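## Task

Four cases sit on the low table, each with a shipping label showing a route code. Move every A3 case onto the north pallet (the one near the -y end of the track) and every K9 case onto the south pallet (near the +y end). Each must rest directly on the pallet deck, not stacked on another case, and must not overhang the pallet edge by more than about a finger's width. The two cases that start on each pallet must still be on it. A case that falls to the floor may be picked up again but must finish lid up. At the end, release everything and move the tools away; a case counts only if it stays put without the robot holding it. cam_pallet_north views the -y end and cam_pallet_south the +y end, with +y roughly to the right in both images.

## Robot and tools

ROBOT. Two arms, left_arm and right_arm, each carrying a vacuum tool with four suction cups in two channels (a and b). Both arms ride carriages on a single track along y at x = 0: left_rail carries left_arm on the +y half, right_rail carries right_arm on the -y half. Each arm base sits at x = 0, y = its carriage position, z = 0.04 m, facing +x. The names left/right do not refer to image sides.

SCENE FRAME. Fixed to the table: z = 0 is the table top, +z up, +x the direction the arms face, +y to their left, y = 0 mid-track. The table starts at x = 0.50 m and spans y = -0.90 to 0.90; beyond that the floor is 0.53 m lower. Pallets are at the track ends (north at -y, south at +y).

execute_actions. Argument actions: a list run in order. Each action may hold rows, steps, until, and device keys left_rail / right_rail. An empty list just returns the current state and images.
- rows: up to 15 rows, one per 1/30 s control step. Every row has exactly 16 numbers in [-1, 1], always for both arms: left dx, dy, dz, rx, ry, rz, suction_a, suction_b, then the same eight for the right arm. dx..rz are a target offset of that arm's cup point measured from its pose at the start of the action (not from the previous row), expressed in the cup point's own axes. Scale: 1.0 = 0.6 m for translation, 1.0 = 180 degrees for rotation; rx, ry, rz form one rotation vector. All zeros means hold the start pose. Each step the controller clips the target to within 100 mm and 16 degrees of the measured pose; position wins over orientation if both cannot be met.
- suction_a / suction_b: 1 = vacuum on, 0 = off (above 0.01 counts as on); they persist, so repeat the previous values to leave a tool unchanged.
- steps: 1 to 450, at least the row count, default 15. After the last row the arm keeps heading to the last target; give long moves enough steps, and send any unfinished remainder in the next action rather than relying on drift.
- until: ends the action early when conditions hold, e.g. {"left_rail": {"position_status": ["!=", "moving"]}} or {"all": {"status": "ended"}}. Numbers need a comparison (=, !=, <, <=, >, >=).
- left_rail / right_rail: position_m is an absolute target on the track (left 0.6 to 3 m, right -3 to -0.6 m); speed_m_s 0.01 to 1 (starts at 1, persists); {"stop": true} halts. Rows never move carriages. Any out-of-range value or unknown name rejects the entire call.
Driving: send position_m, then wait with until position_status != moving, before steering the tool to a scene point. Acceleration is 2 m/s2.

zoom_image: camera (cam_high, cam_low, cam_pallet_north, cam_pallet_south, cam_left_wrist, cam_right_wrist) and region [x0, y0, x1, y1] in pixels, at most 504 x 504; useful for reading label codes.

finished_scene: scene number (1 or 2); irreversible, and the goal must already hold stably.

RESULTS. The state line gives each cup point's position (m) and quaternion wxyz plus velocities, in the scene frame; printed positions can be slightly off, more at long reach. Joint lines list rail then six joints per arm. Hand target shows the pose the controller is steering to. suction_measured_a/b show vacuum (near 0 = no seal, 0.83+ = airtight, lower means leaks; cardboard leaks). part_present_a/b switch to 1 above 0.09 and back to 0 below 0.07. Wrist force/torque are in tool axes, noisy, offset up to ~10 N, saturating near 200 N. Rail fields: position_m, position_status (moving, done, contact_stop, time_out, stopped, stopped_with_arm, stopped_for_other_arm), position_answer (taken / not_taken). pose unreachable means the clearance check altered or blocked that arm's command; the check is stricter while carriages move. On stopped_with_arm, first send rows the arm can follow, then resend position_m. On stopped_for_other_arm, separate the arms, wait ~30 steps, resend.

TOOL GEOMETRY. Cups face the cup point's +z. Cup centers at x = ±62 mm and y = -104.5 mm (channel a) / +104.5 mm (channel b); rims cover 227 x 312 mm. Cups are 103 mm wide and compress up to 21 mm.

GRIPPING. Turn a channel on and press both its cups fully onto a flat, smooth face; edges, gaps or an uncovered cup kill that channel. Allow about 1.3 s to settle. Pull per cup is ~381 N at 0.7 reading. To place: lower in small steps until contact, then in one action switch both channels off and withdraw along the cup axis. A cup sealed on the table holds the tool; switch it off. Move held cases gently, ramping offsets about 0.01 per row.

AVOID. Arm-to-arm collisions or pressing (including tools, cameras and held cases, which the clearance check ignores). Torque faults (load limits: 686, 686, 402, 99.5, 99.5, 99.5 N m) and 400 N force faults stop the arm for 10 s. Knocking anything out of the work area ends the scene. Avoid drops, slams and fast jerks; loose objects may occasionally be nudged by outside pushes. For hand-overs, release the giver before the receiver turns on.

Each tool is called after "Call:" by a JSON object that holds its "api" and its "payload".

## Session

Call:
{"api": "execute_actions", "payload": {"actions": []}}

Scene clock: 0.00 s.
left_arm: end_effector_position=(+0.8498, +0.8596, +0.4418) suction_measured_a=0.01 part_present_a=0 suction_measured_b=0.01 part_present_b=0 end_effector_quat_wxyz=(+0.000, +0.001, +1.000, -0.001) end_effector_velocity=(+0.000, -0.000, -0.000) end_effector_angular_velocity=(+0.000, +0.000, -0.000) | right_arm: end_effector_position=(+0.8511, -1.6978, +0.4406) suction_measured_a=0.00 part_present_a=0 suction_measured_b=0.00 part_present_b=0 end_effector_quat_wxyz=(+0.001, -0.000, +1.000, +0.000) end_effector_velocity=(+0.000, -0.000, -0.000) end_effector_angular_velocity=(+0.000, +0.000, -0.000)
Joint positions: left_arm=[ 0.861 -0.24  -1.5    2.091 -2.163 -1.572  1.333] | right_arm=[-1.698 -0.239 -1.498  2.091 -2.166 -1.57   1.332]
Joint velocities: left_arm=[ 0. -0.  0. -0.  0. -0.  0.] | right_arm=[ 0. -0.  0. -0.  0. -0. -0.]
Wrist force (N, on the end effector, along its own x y z axes, offset not removed): no reading
Wrist torque (N m, same axes, about the end effector's origin, offset not removed): no reading
Hand target (left_arm): +0.850, +0.860, +0.442; +0.000, +0.001, +1.000, -0.001
Hand target (right_arm): +0.851, -1.698, +0.441; +0.001, -0.000, +1.000, +0.000
left_rail: position_m=0.861 position_m_goal=0.861 speed_m_s=1.00 position_status=done position_answer=taken refusals=0
right_rail: position_m=-1.698 position_m_goal=-1.698 speed_m_s=1.00 position_status=done position_answer=taken refusals=0

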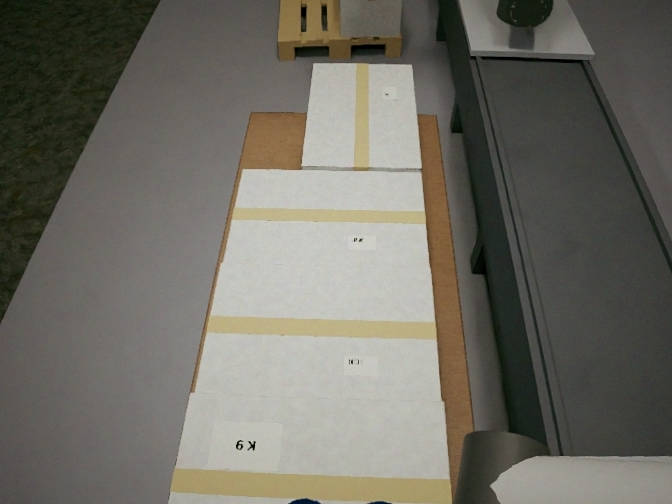

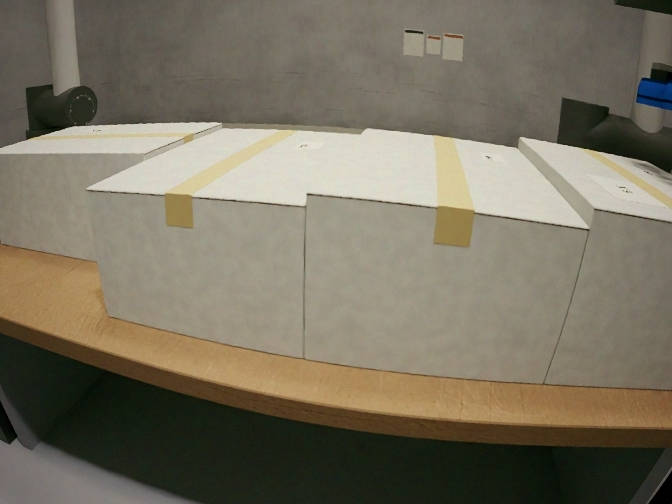

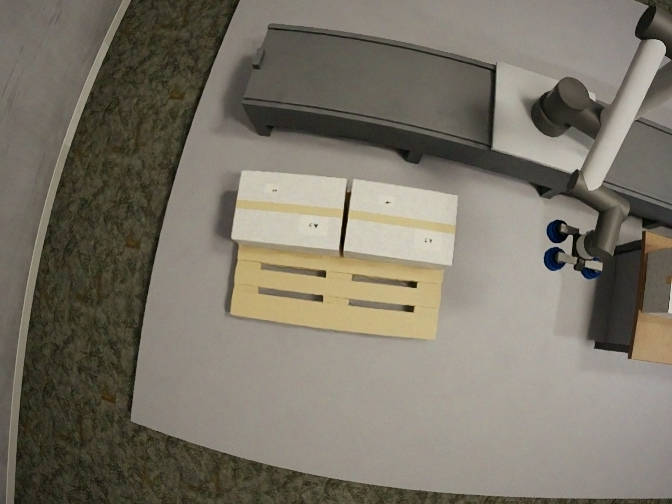

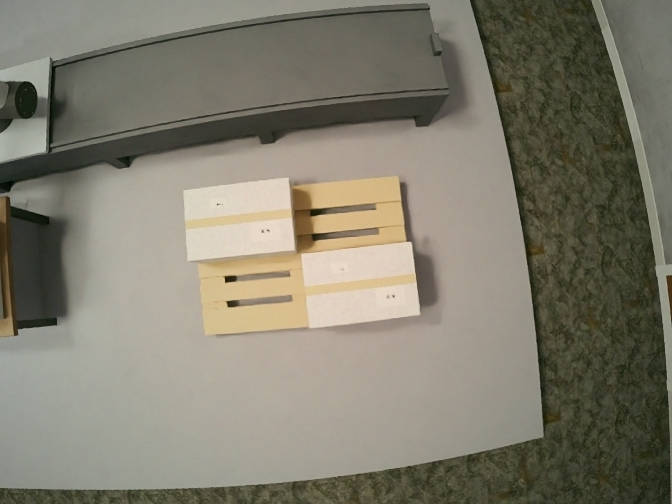

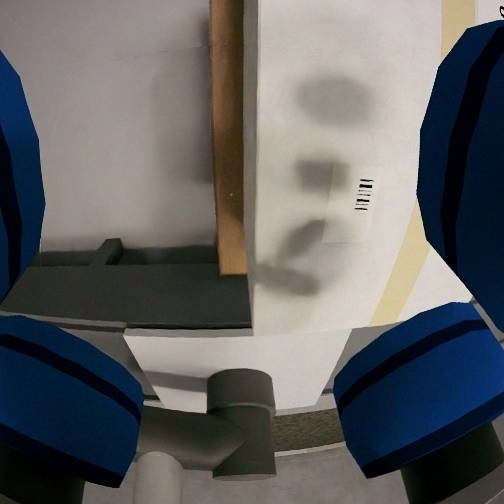

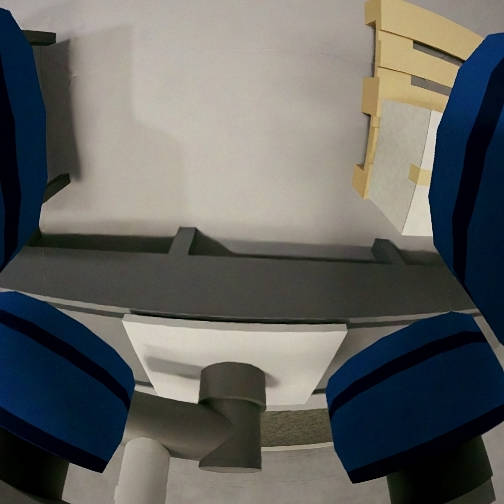

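Call:
{"api": "execute_actions", "payload": {"actions": [{"rows":[[-0.042,-0.358,0,0,0,0,0,0,0.14,0,0,0,0,0.5,0,0]],"right_rail":{"position_m":-1.15},"steps":60},{"rows":[[0,0,0.2,0,0,0,0,0,0,0,0,0,0,0,0,0]],"steps":25}]}}

Scene clock: 4.23 s.
left_arm: end_effector_position=(+0.8750, +0.6448, +0.3219) suction_measured_a=0.01 part_present_a=0 suction_measured_b=0.01 part_present_b=0 end_effector_quat_wxyz=(+0.000, +0.001, +1.000, -0.001) end_effector_velocity=(-0.000, +0.000, -0.000) end_effector_angular_velocity=(+0.000, +0.000, +0.000) | right_arm: end_effector_position=(+0.7671, -1.1498, +0.4407) suction_measured_a=0.00 part_present_a=0 suction_measured_b=0.00 part_present_b=0 end_effector_quat_wxyz=(+0.001, +0.707, +0.707, +0.001) end_effector_velocity=(+0.000, -0.000, -0.000) end_effector_angular_velocity=(+0.000, +0.000, -0.000)
Joint positions: left_arm=[ 0.861 -0.467 -1.343  2.111 -2.339 -1.572  1.106] | right_arm=[-1.15  -0.265 -1.597  2.193 -2.169 -1.57   2.876]
Joint velocities: left_arm=[ 0.  0.  0.  0. -0. -0.  0.] | right_arm=[ 0. -0.  0. -0.  0. -0.  0.]
Wrist force (N, on the end effector, along its own x y z axes, offset not removed): left_arm=[3.5 -1.0 8.5] | right_arm=[-6.7 -0.7 -0.1]
Wrist torque (N m, same axes, about the end effector's origin, offset not removed): left_arm=[-0.36 -0.49 0.63] | right_arm=[-0.75 1.15 0.44]
Hand target (left_arm): +0.875, +0.645, +0.322; +0.000, +0.001, +1.000, -0.001
Hand target (right_arm): +0.767, -1.150, +0.441; +0.001, +0.707, +0.707, +0.001
Off the commanded pose (left_arm): 0.000 m, 0 deg.
Off the commanded pose (right_arm): 0.000 m, 0 deg.
left_rail: position_m=0.861 position_m_goal=0.861 speed_m_s=1.00 position_status=done position_answer=taken refusals=0
right_rail: position_m=-1.150 position_m_goal=-1.150 speed_m_s=1.00 position_status=done position_answer=taken refusals=0
camera_calibration (this result's frames):
cam_left_wrist: T_world_to_cam=[[-0.00839588, -0.998055, 0.0617641, 0.625985], [-0.830988, 0.0413211, 0.554754, 0.539781], [-0.556227, -0.0466676, -0.829719, 0.872087], [0, 0, 0, 1]] pos_world=[0.938885, 0.643161, 0.385478]
cam_right_wrist: T_world_to_cam=[[-0.997813, -0.0650588, -0.0116832, 0.688069], [-0.0595632, 0.808351, 0.58568, 0.727246], [-0.0286595, 0.585095, -0.810458, 1.1363], [0, 0, 0, 1]] pos_world=[0.762447, -1.20795, 0.503026]

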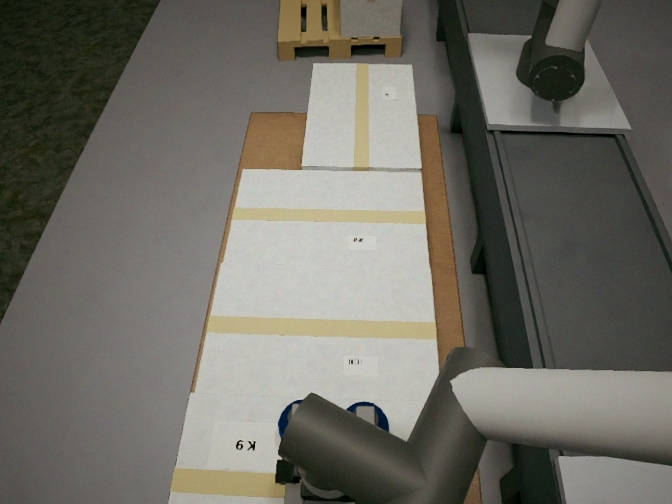

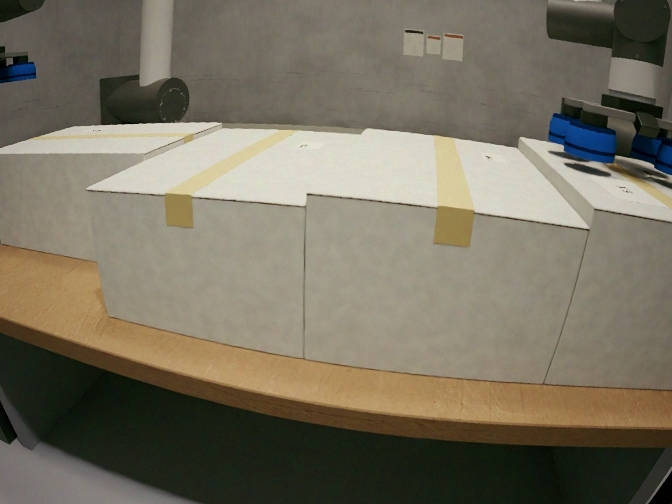

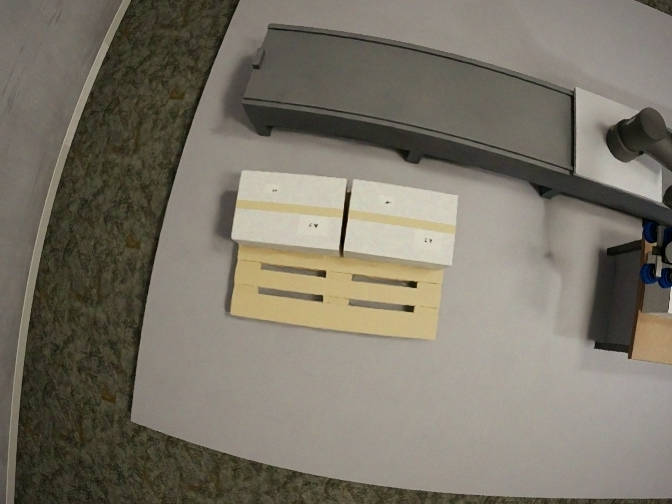

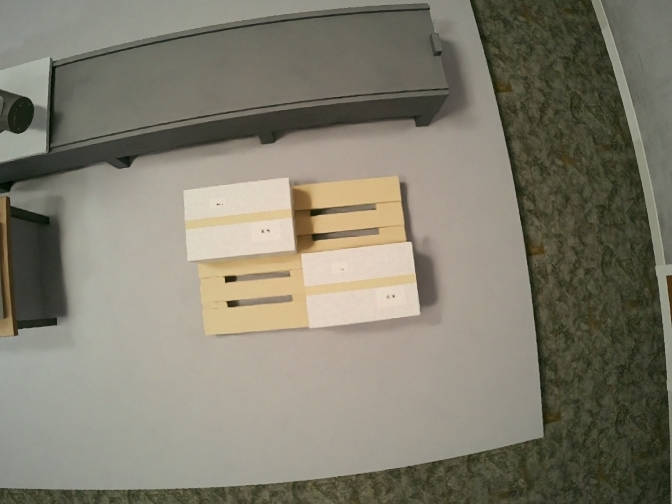

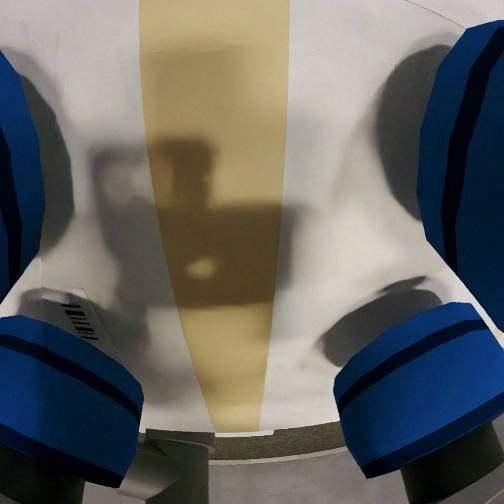

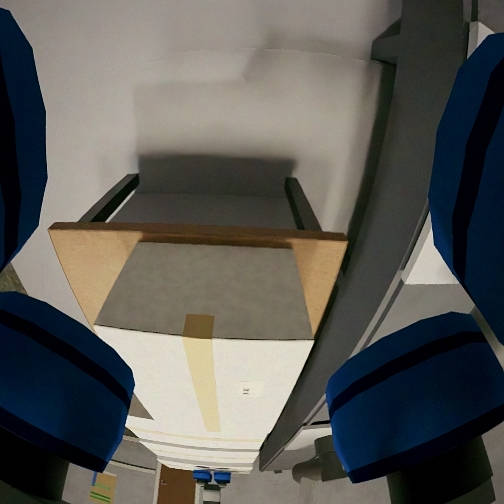

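Call:
{"api": "execute_actions", "payload": {"actions": [{"rows":[[-0.065,0.01,0,0,0,0,0,0,0.8,-0.62,0,0,0,0.25,0,0]],"steps":30},{"rows":[[0,0,0.07,0,0,0,1,1,0,0,0,0,0,0,0,0]],"steps":40}]}}

Scene clock: 7.03 s.
left_arm: end_effector_position=(+0.9141, +0.6508, +0.2800) suction_measured_a=0.94 part_present_a=1 suction_measured_b=0.94 part_present_b=1 end_effector_quat_wxyz=(+0.000, +0.001, +1.000, -0.001) end_effector_velocity=(-0.000, +0.000, -0.000) end_effector_angular_velocity=(+0.000, +0.000, -0.000) | right_arm: end_effector_position=(+0.4085, -0.7020, +0.4398) suction_measured_a=0.00 part_present_a=0 suction_measured_b=0.00 part_present_b=0 end_effector_quat_wxyz=(-0.005, +0.922, +0.387, +0.002) end_effector_velocity=(-0.000, -0.000, -0.000) end_effector_angular_velocity=(-0.000, +0.000, +0.000)
Joint positions: left_arm=[ 0.861 -0.442 -1.268  2.084 -2.388 -1.572  1.131] | right_arm=[-1.15   0.489 -1.814  2.372 -2.133 -1.561  4.406]
Joint velocities: left_arm=[ 0.  0.  0.  0. -0.  0.  0.] | right_arm=[ 0. -0. -0.  0.  0.  0. -0.]
Wrist force (N, on the end effector, along its own x y z axes, offset not removed): left_arm=[5.1 -2.2 17.2] | right_arm=[-1.8 -1.4 3.2]
Wrist torque (N m, same axes, about the end effector's origin, offset not removed): left_arm=[0.25 -5.56 0.58] | right_arm=[-0.94 0.47 0.35]
Hand target (left_arm): +0.914, +0.651, +0.280; +0.000, +0.001, +1.000, -0.001
Hand target (right_arm): +0.408, -0.702, +0.440; -0.005, +0.922, +0.387, +0.002
Off the commanded pose (left_arm): 0.000 m, 0 deg.
Off the commanded pose (right_arm): 0.000 m, 0 deg.
left_rail: position_m=0.861 position_m_goal=0.861 speed_m_s=1.00 position_status=done position_answer=taken refusals=0
right_rail: position_m=-1.150 position_m_goal=-1.150 speed_m_s=1.00 position_status=done position_answer=taken refusals=0
camera_calibration (this result's frames):
cam_left_wrist: T_world_to_cam=[[-0.00838333, -0.99806, 0.0616986, 0.634852], [-0.831022, 0.0412714, 0.554707, 0.595388], [-0.556177, -0.0466226, -0.829755, 0.859244], [0, 0, 0, 1]] pos_world=[0.977994, 0.649107, 0.343527]
cam_right_wrist: T_world_to_cam=[[-0.757953, 0.652307, -0.00184364, 0.760678], [0.524909, 0.611594, 0.591965, -0.0352067], [0.387271, 0.447714, -0.805961, 0.594948], [0, 0, 0, 1]] pos_world=[0.364632, -0.74103, 0.501748]

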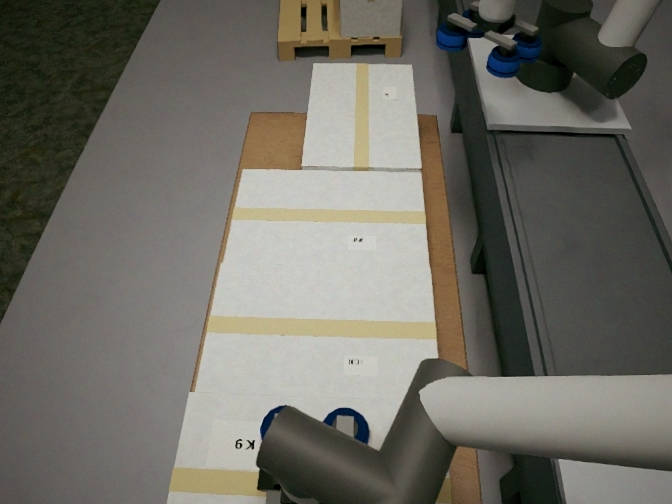

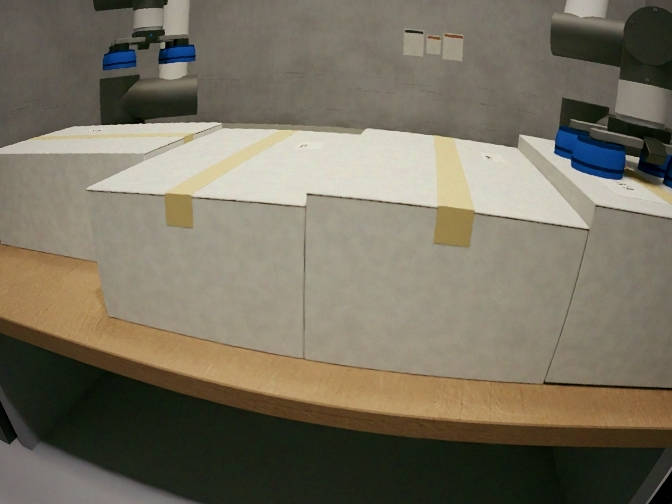

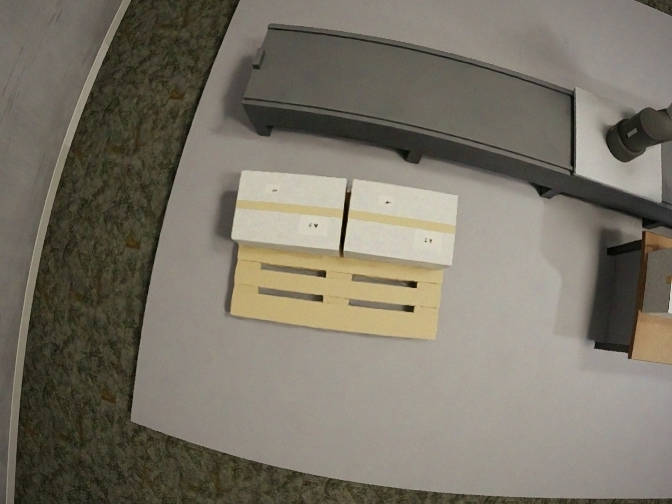

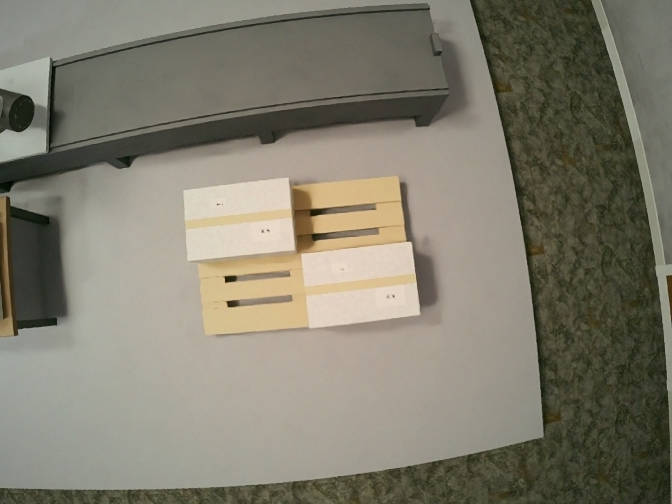

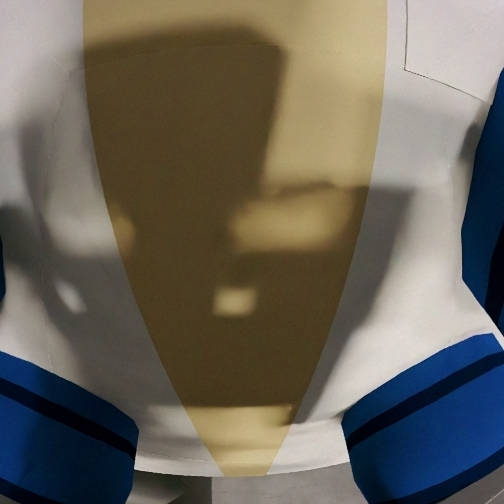

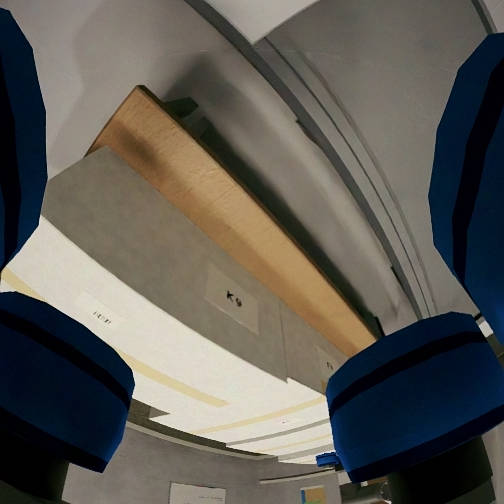

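Call:
{"api": "execute_actions", "payload": {"actions": [{"rows":[[0,0.01,-0.02,0,0,0,1,1,0,0,0,0,0,0,0,0],[0,0.02,-0.05,0,0,0,1,1,0,0,0,0,0,0,0,0]],"steps":12},{"left_rail":{"position_m":2.98},"steps":30},{"rows":[[0.03,0,0,0,0,0.03,1,1,0.1,0,0,0,0,0.05,0,0],[0.19,0,0.05,0,0,0.5,1,1,1,0.1,0,0.003,0,0.253,0,0]],"right_rail":{"position_m":-0.6},"steps":65},{"rows":[[0,0,0.06,0,0,0,1,1,0.057,-0.057,0.2,0,0,0,0,0]],"steps":20}]}}

Scene clock: 12.03 s.
left_arm: end_effector_position=(+0.8003, +2.7820, +0.2438) suction_measured_a=0.94 part_present_a=1 suction_measured_b=0.94 part_present_b=1 end_effector_quat_wxyz=(+0.001, +0.708, +0.707, -0.000) end_effector_velocity=(-0.000, +0.000, -0.000) end_effector_angular_velocity=(-0.000, +0.000, +0.000) | right_arm: end_effector_position=(+0.9048, +0.2708, +0.3229) suction_measured_a=0.00 part_present_a=0 suction_measured_b=0.00 part_present_b=0 end_effector_quat_wxyz=(-0.010, +1.000, +0.000, -0.002) end_effector_velocity=(+0.000, +0.000, -0.001) end_effector_angular_velocity=(-0.000, +0.000, -0.000)
Joint positions: left_arm=[ 2.98  -0.489 -1.334  2.26  -2.498 -1.572  2.655] | right_arm=[-0.6    0.601 -1.003  1.572 -2.148 -1.552  5.313]
Joint velocities: left_arm=[ 0.  0.  0.  0. -0. -0.  0.] | right_arm=[ 0.     0.     0.001 -0.001 -0.    -0.     0.   ]
Wrist force (N, on the end effector, along its own x y z axes, offset not removed): left_arm=[4.5 0.6 6.7] | right_arm=[-2.6 1.9 0.8]
Wrist torque (N m, same axes, about the end effector's origin, offset not removed): left_arm=[0.40 -5.38 0.76] | right_arm=[-0.42 0.73 0.24]
Hand target (left_arm): +0.800, +2.782, +0.244; +0.001, +0.708, +0.707, -0.000
Hand target (right_arm): +0.905, +0.271, +0.323; -0.010, +1.000, +0.000, -0.002
Off the commanded pose (left_arm): 0.000 m, 0 deg.
Off the commanded pose (right_arm): 0.000 m, 0 deg.
left_rail: position_m=2.980 position_m_goal=2.980 speed_m_s=1.00 position_status=done position_answer=taken refusals=0
right_rail: position_m=-0.600 position_m_goal=-0.600 speed_m_s=1.00 position_status=done position_answer=taken refusals=0
camera_calibration (this result's frames):
cam_left_wrist: T_world_to_cam=[[-0.998173, 0.00837954, 0.0598288, 0.755868], [0.0401963, 0.831426, 0.554179, -2.46237], [-0.0450995, 0.555572, -0.830245, -1.21888], [0, 0, 0, 1]] pos_world=[0.798495, 2.71812, 0.307403]
cam_right_wrist: T_world_to_cam=[[-0.0653573, 0.997809, 0.0102689, -0.222102], [0.811165, 0.0471329, 0.582915, -0.924732], [0.581154, 0.0464276, -0.812468, -0.191633], [0, 0, 0, 1]] pos_world=[0.846962, 0.274098, 0.385625]

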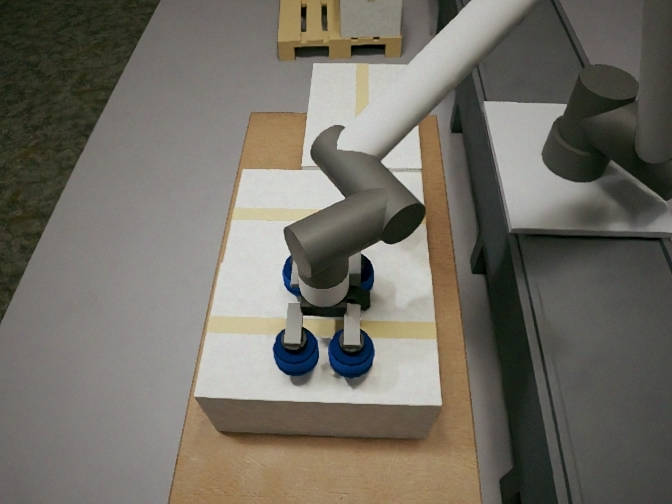

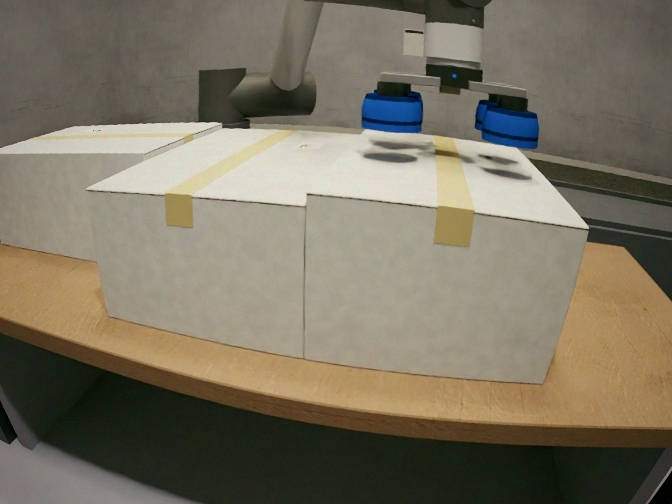

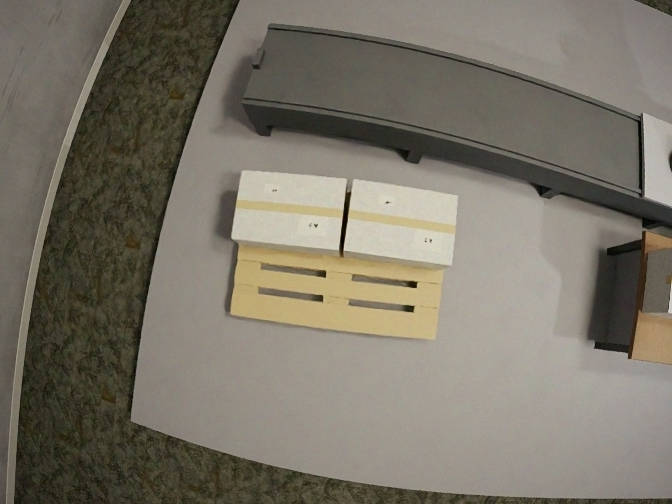

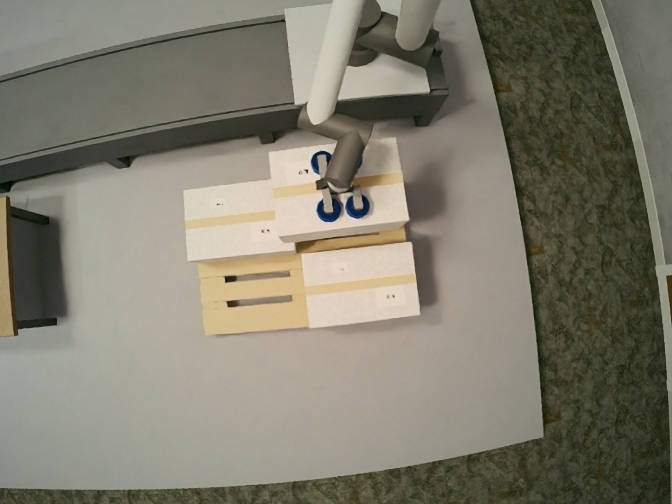

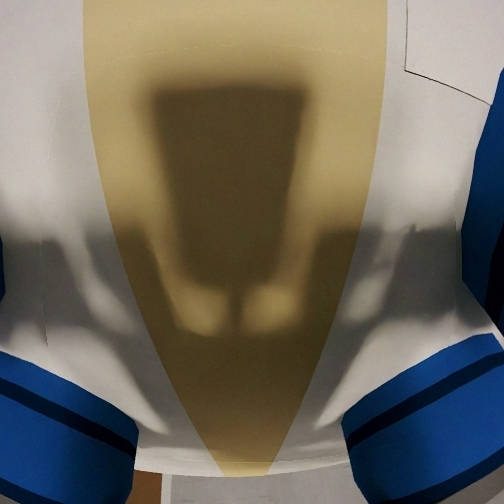

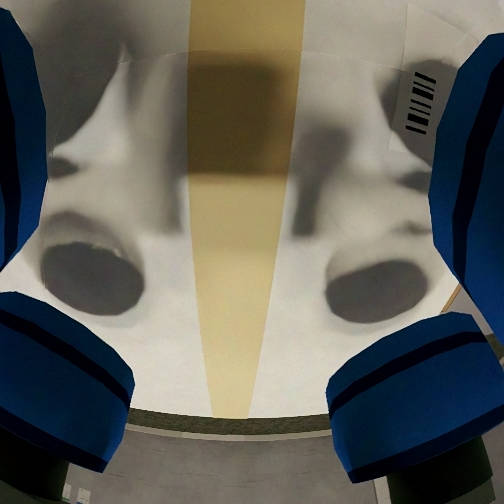

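Call:
{"api": "execute_actions", "payload": {"actions": [{"rows":[[0.18,-0.05,0,0,0,0.008,1,1,0.012,0,0.06,-0.006,0,0,0,0]],"steps":20},{"rows":[[0,0,0.05,0,0,0,1,1,0,0,0.02,0,0,0,1,1],[0,0,0.1,0,0,0,1,1,0,0,0.04,0,0,0,1,1],[0,0,0.5,0,0,0,1,1,0,0,0.055,0,0,0,1,1]],"steps":35}]}}

Call:
{"api": "zoom_image", "payload": {"camera": "cam_pallet_south", "region": [170,130,450,340]}}

Scene clock: 14.53 s.
left_arm: end_effector_position=(+0.7711, +2.8898, -0.0566) suction_measured_a=0.94 part_present_a=1 suction_measured_b=0.94 part_present_b=1 end_effector_quat_wxyz=(+0.001, +0.717, +0.698, -0.000) end_effector_velocity=(-0.000, +0.000, -0.000) end_effector_angular_velocity=(+0.000, +0.000, +0.000) | right_arm: end_effector_position=(+0.9116, +0.2715, +0.2538) suction_measured_a=0.91 part_present_a=1 suction_measured_b=0.91 part_present_b=1 end_effector_quat_wxyz=(-0.000, +1.000, +0.000, -0.002) end_effector_velocity=(+0.000, -0.000, -0.000) end_effector_angular_velocity=(+0.000, -0.000, +0.000)
Joint positions: left_arm=[ 2.98  -0.378 -0.911  2.397 -3.057 -1.572  2.79 ] | right_arm=[-0.6    0.602 -0.95   1.589 -2.207 -1.567  5.314]
Joint velocities: left_arm=[ 0.     0.     0.001 -0.    -0.     0.     0.   ] | right_arm=[ 0. -0.  0.  0. -0. -0. -0.]
Wrist force (N, on the end effector, along its own x y z axes, offset not removed): left_arm=[-2.1 -1.7 3.9] | right_arm=[-5.8 1.0 31.3]
Wrist torque (N m, same axes, about the end effector's origin, offset not removed): left_arm=[0.12 -4.59 0.58] | right_arm=[0.16 3.57 0.24]
Hand target (left_arm): +0.771, +2.890, -0.057; +0.001, +0.717, +0.698, -0.000
Hand target (right_arm): +0.912, +0.272, +0.254; -0.000, +1.000, +0.000, -0.002
Off the commanded pose (left_arm): 0.001 m, 0 deg.
Off the commanded pose (right_arm): 0.000 m, 0 deg.
left_rail: position_m=2.980 position_m_goal=2.980 speed_m_s=1.00 position_status=done position_answer=taken refusals=0
right_rail: position_m=-0.600 position_m_goal=-0.600 speed_m_s=1.00 position_status=done position_answer=taken refusals=0
camera_calibration (this result's frames):
cam_left_wrist: T_world_to_cam=[[-0.997663, 0.0334711, 0.0595645, 0.670946], [0.0609393, 0.830146, 0.554205, -2.39667], [-0.0308973, 0.55654, -0.830246, -1.5432], [0, 0, 0, 1]] pos_world=[0.767749, 2.82598, 0.00704265]
cam_right_wrist: T_world_to_cam=[[-0.0653754, 0.997824, -0.00855704, -0.216795], [0.811179, 0.058137, 0.5819, -0.892752], [0.581132, 0.0311007, -0.813215, -0.247374], [0, 0, 0, 1]] pos_world=[0.853766, 0.275919, 0.316469]

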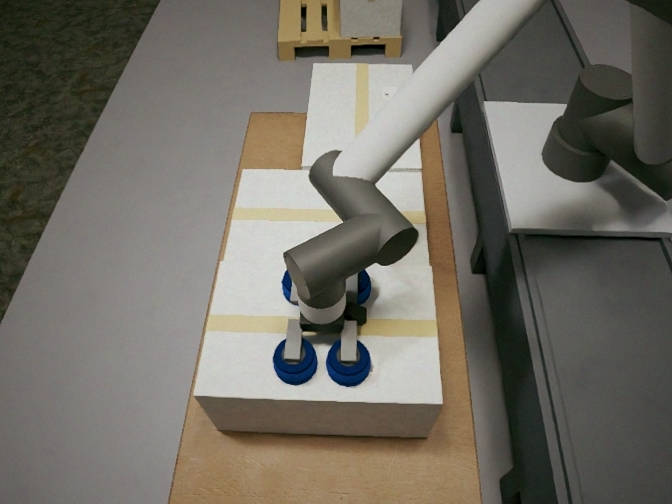

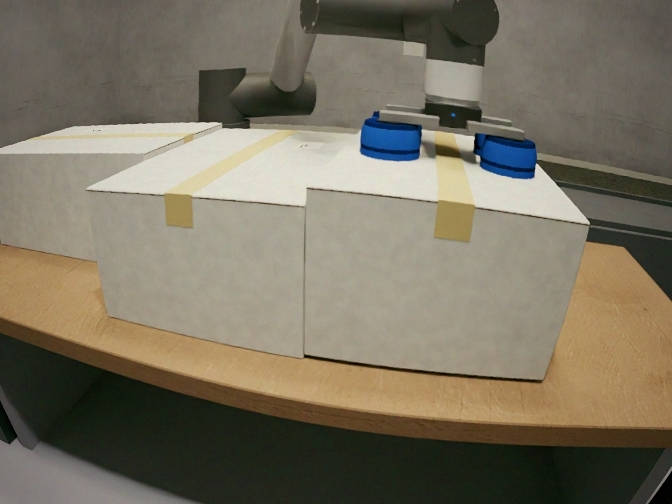

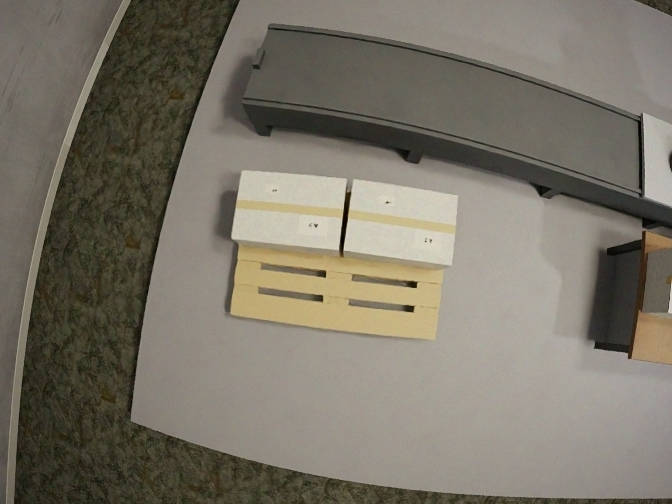

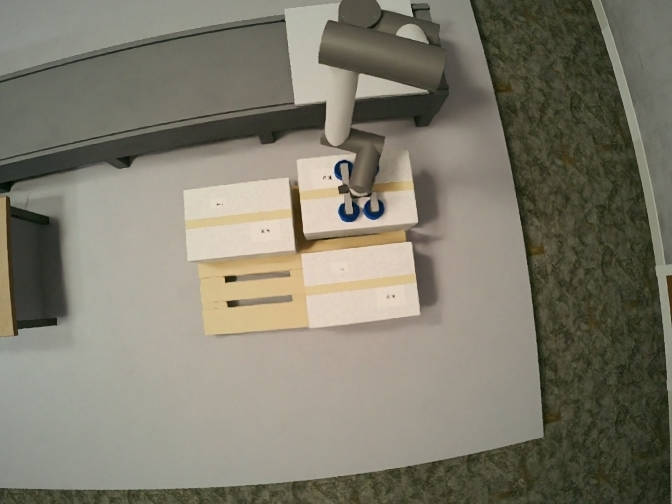

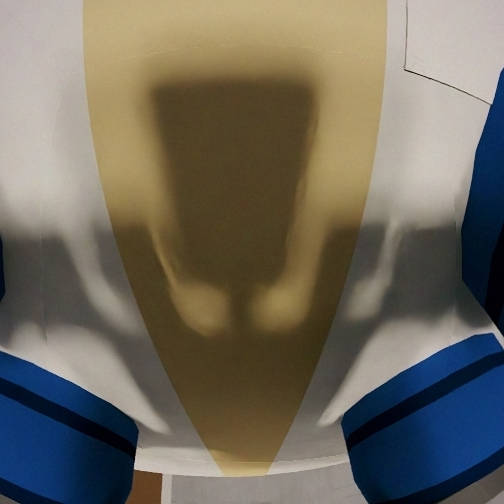

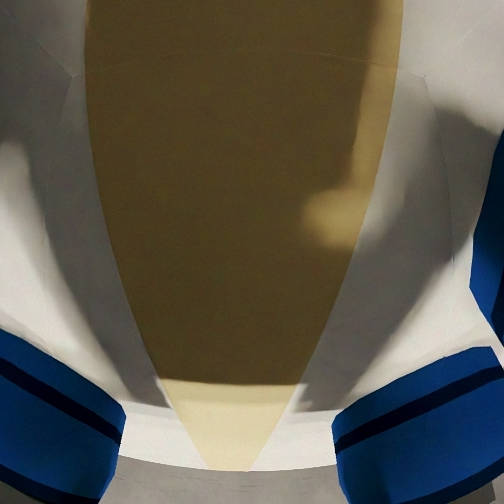

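Region (170, 130, 450, 340) of cam_pallet_south's 672x504 image, scaled by 1.800, with more detail than that image has; it fills the top 378 rows of this view, and the rest is white.

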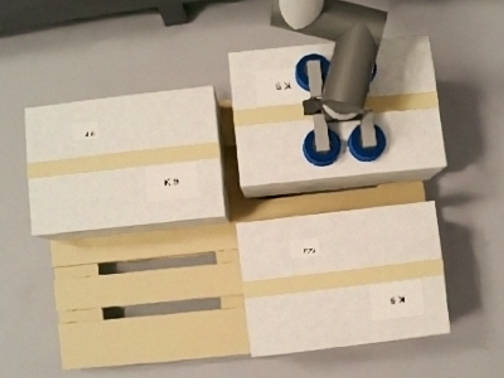

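Call:
{"api": "execute_actions", "payload": {"actions": [{"rows":[[-0.01,0.02,0.01,0,0,0,1,1,0,-0.01,-0.04,0,0,0,1,1],[-0.02,0.04,0.03,0,0,0,1,1,0,-0.01,-0.1,0,0,0,1,1],[-0.047,0.09,0.07,0,0,-0.004,1,1,0,-0.01,-0.54,0,0,0,1,1]],"steps":30},{"rows":[[0,0,0,0,0,0,1,1,0,0.7,0,0,0,0,1,1]],"right_rail":{"position_m":-3},"steps":45},{"rows":[[0,0,0,0,0,0,1,1,0.67,0.71,0.62,0,0,-0.525,1,1]],"steps":60}]}}

Call:
{"api": "zoom_image", "payload": {"camera": "cam_pallet_south", "region": [170,130,450,340]}}

Scene clock: 19.67 s.
left_arm: end_effector_position=(+0.8245, +2.8601, -0.0984) suction_measured_a=0.94 part_present_a=1 suction_measured_b=0.94 part_present_b=1 end_effector_quat_wxyz=(+0.001, +0.712, +0.702, -0.000) end_effector_velocity=(+0.000, -0.000, +0.000) end_effector_angular_velocity=(-0.000, -0.000, +0.000) | right_arm: end_effector_position=(+1.3138, -2.9691, +0.2038) suction_measured_a=0.91 part_present_a=1 suction_measured_b=0.91 part_present_b=1 end_effector_quat_wxyz=(-0.001, +0.679, +0.734, -0.001) end_effector_velocity=(+0.000, -0.000, -0.000) end_effector_angular_velocity=(-0.000, +0.000, -0.000)
Joint positions: left_arm=[ 2.98  -0.388 -0.834  2.309 -3.047 -1.572  2.768] | right_arm=[-3.    -0.13  -0.865  1.512 -2.214 -1.572  2.933]
Joint velocities: left_arm=[ 0.  0. -0.  0. -0.  0. -0.] | right_arm=[ 0. -0.  0. -0.  0. -0. -0.]
Wrist force (N, on the end effector, along its own x y z axes, offset not removed): left_arm=[0.8 3.9 15.9] | right_arm=[-0.8 3.4 26.6]
Wrist torque (N m, same axes, about the end effector's origin, offset not removed): left_arm=[0.83 -5.01 0.36] | right_arm=[0.77 3.28 0.16]
Hand target (left_arm): +0.824, +2.860, -0.098; +0.001, +0.712, +0.702, -0.000
Hand target (right_arm): +1.314, -2.969, +0.204; -0.001, +0.679, +0.734, -0.001
Off the commanded pose (left_arm): 0.000 m, 0 deg.
Off the commanded pose (right_arm): 0.001 m, 0 deg.
left_rail: position_m=2.980 position_m_goal=2.980 speed_m_s=1.00 position_status=done position_answer=taken refusals=0
right_rail: position_m=-3.000 position_m_goal=-3.000 speed_m_s=1.00 position_status=done position_answer=taken refusals=0
camera_calibration (this result's frames):
cam_left_wrist: T_world_to_cam=[[-0.998003, 0.0209274, 0.0595917, 0.763779], [0.0505137, 0.830856, 0.55419, -2.34554], [-0.0379143, 0.556094, -0.830254, -1.55277], [0, 0, 0, 1]] pos_world=[0.821864, 2.79631, -0.0348289]
cam_right_wrist: T_world_to_cam=[[-0.989639, -0.143462, -0.00582698, 0.867727], [-0.119642, 0.801528, 0.585865, 2.42774], [-0.0793787, 0.580492, -0.810387, 2.07738], [0, 0, 0, 1]] pos_world=[1.31409, -3.02732, 0.266213]

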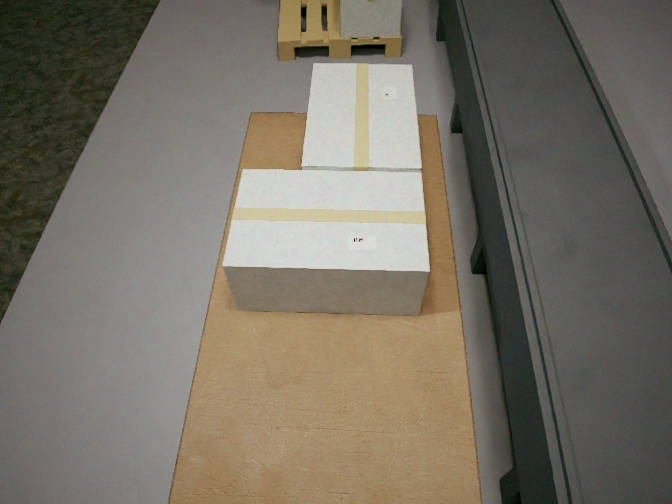

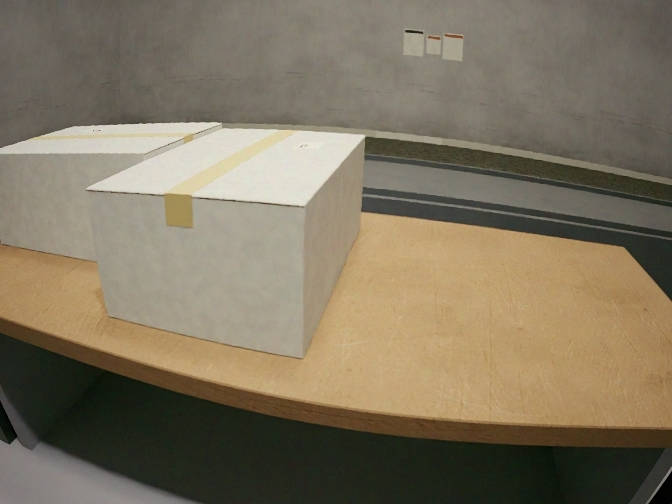

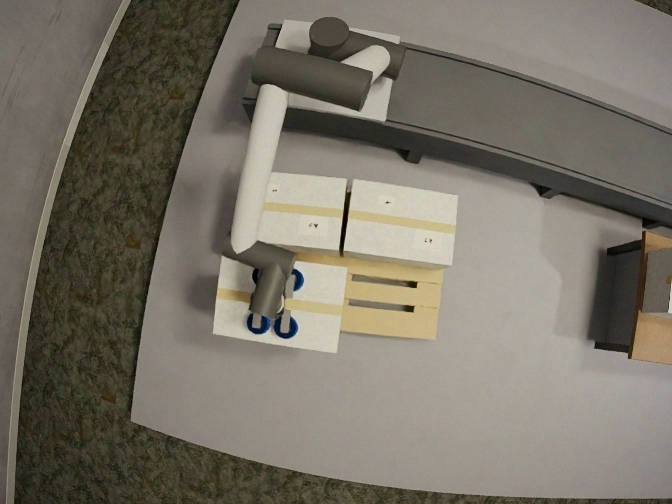

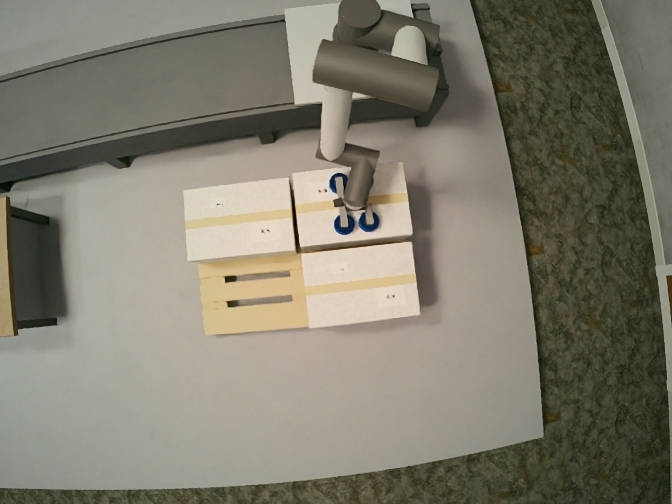

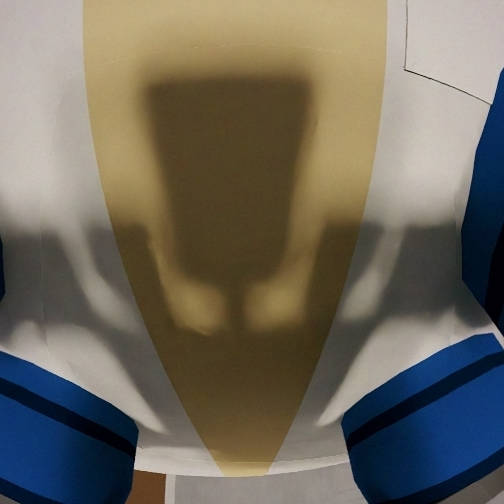

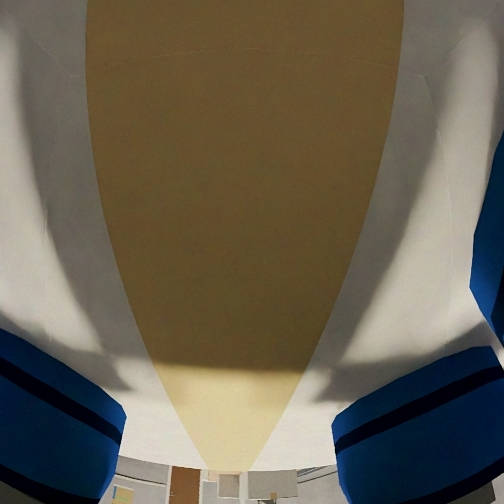

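Region (170, 130, 450, 340) of cam_pallet_south's 672x504 image, scaled by 1.800, with more detail than that image has; it fills the top 378 rows of this view, and the rest is white.

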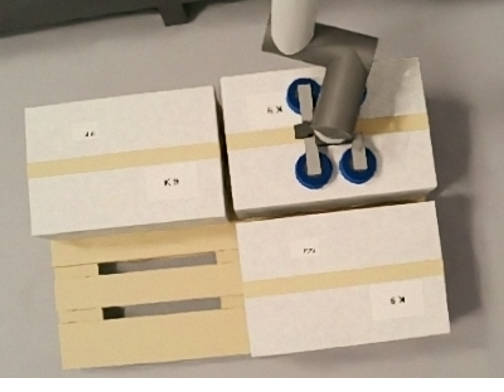

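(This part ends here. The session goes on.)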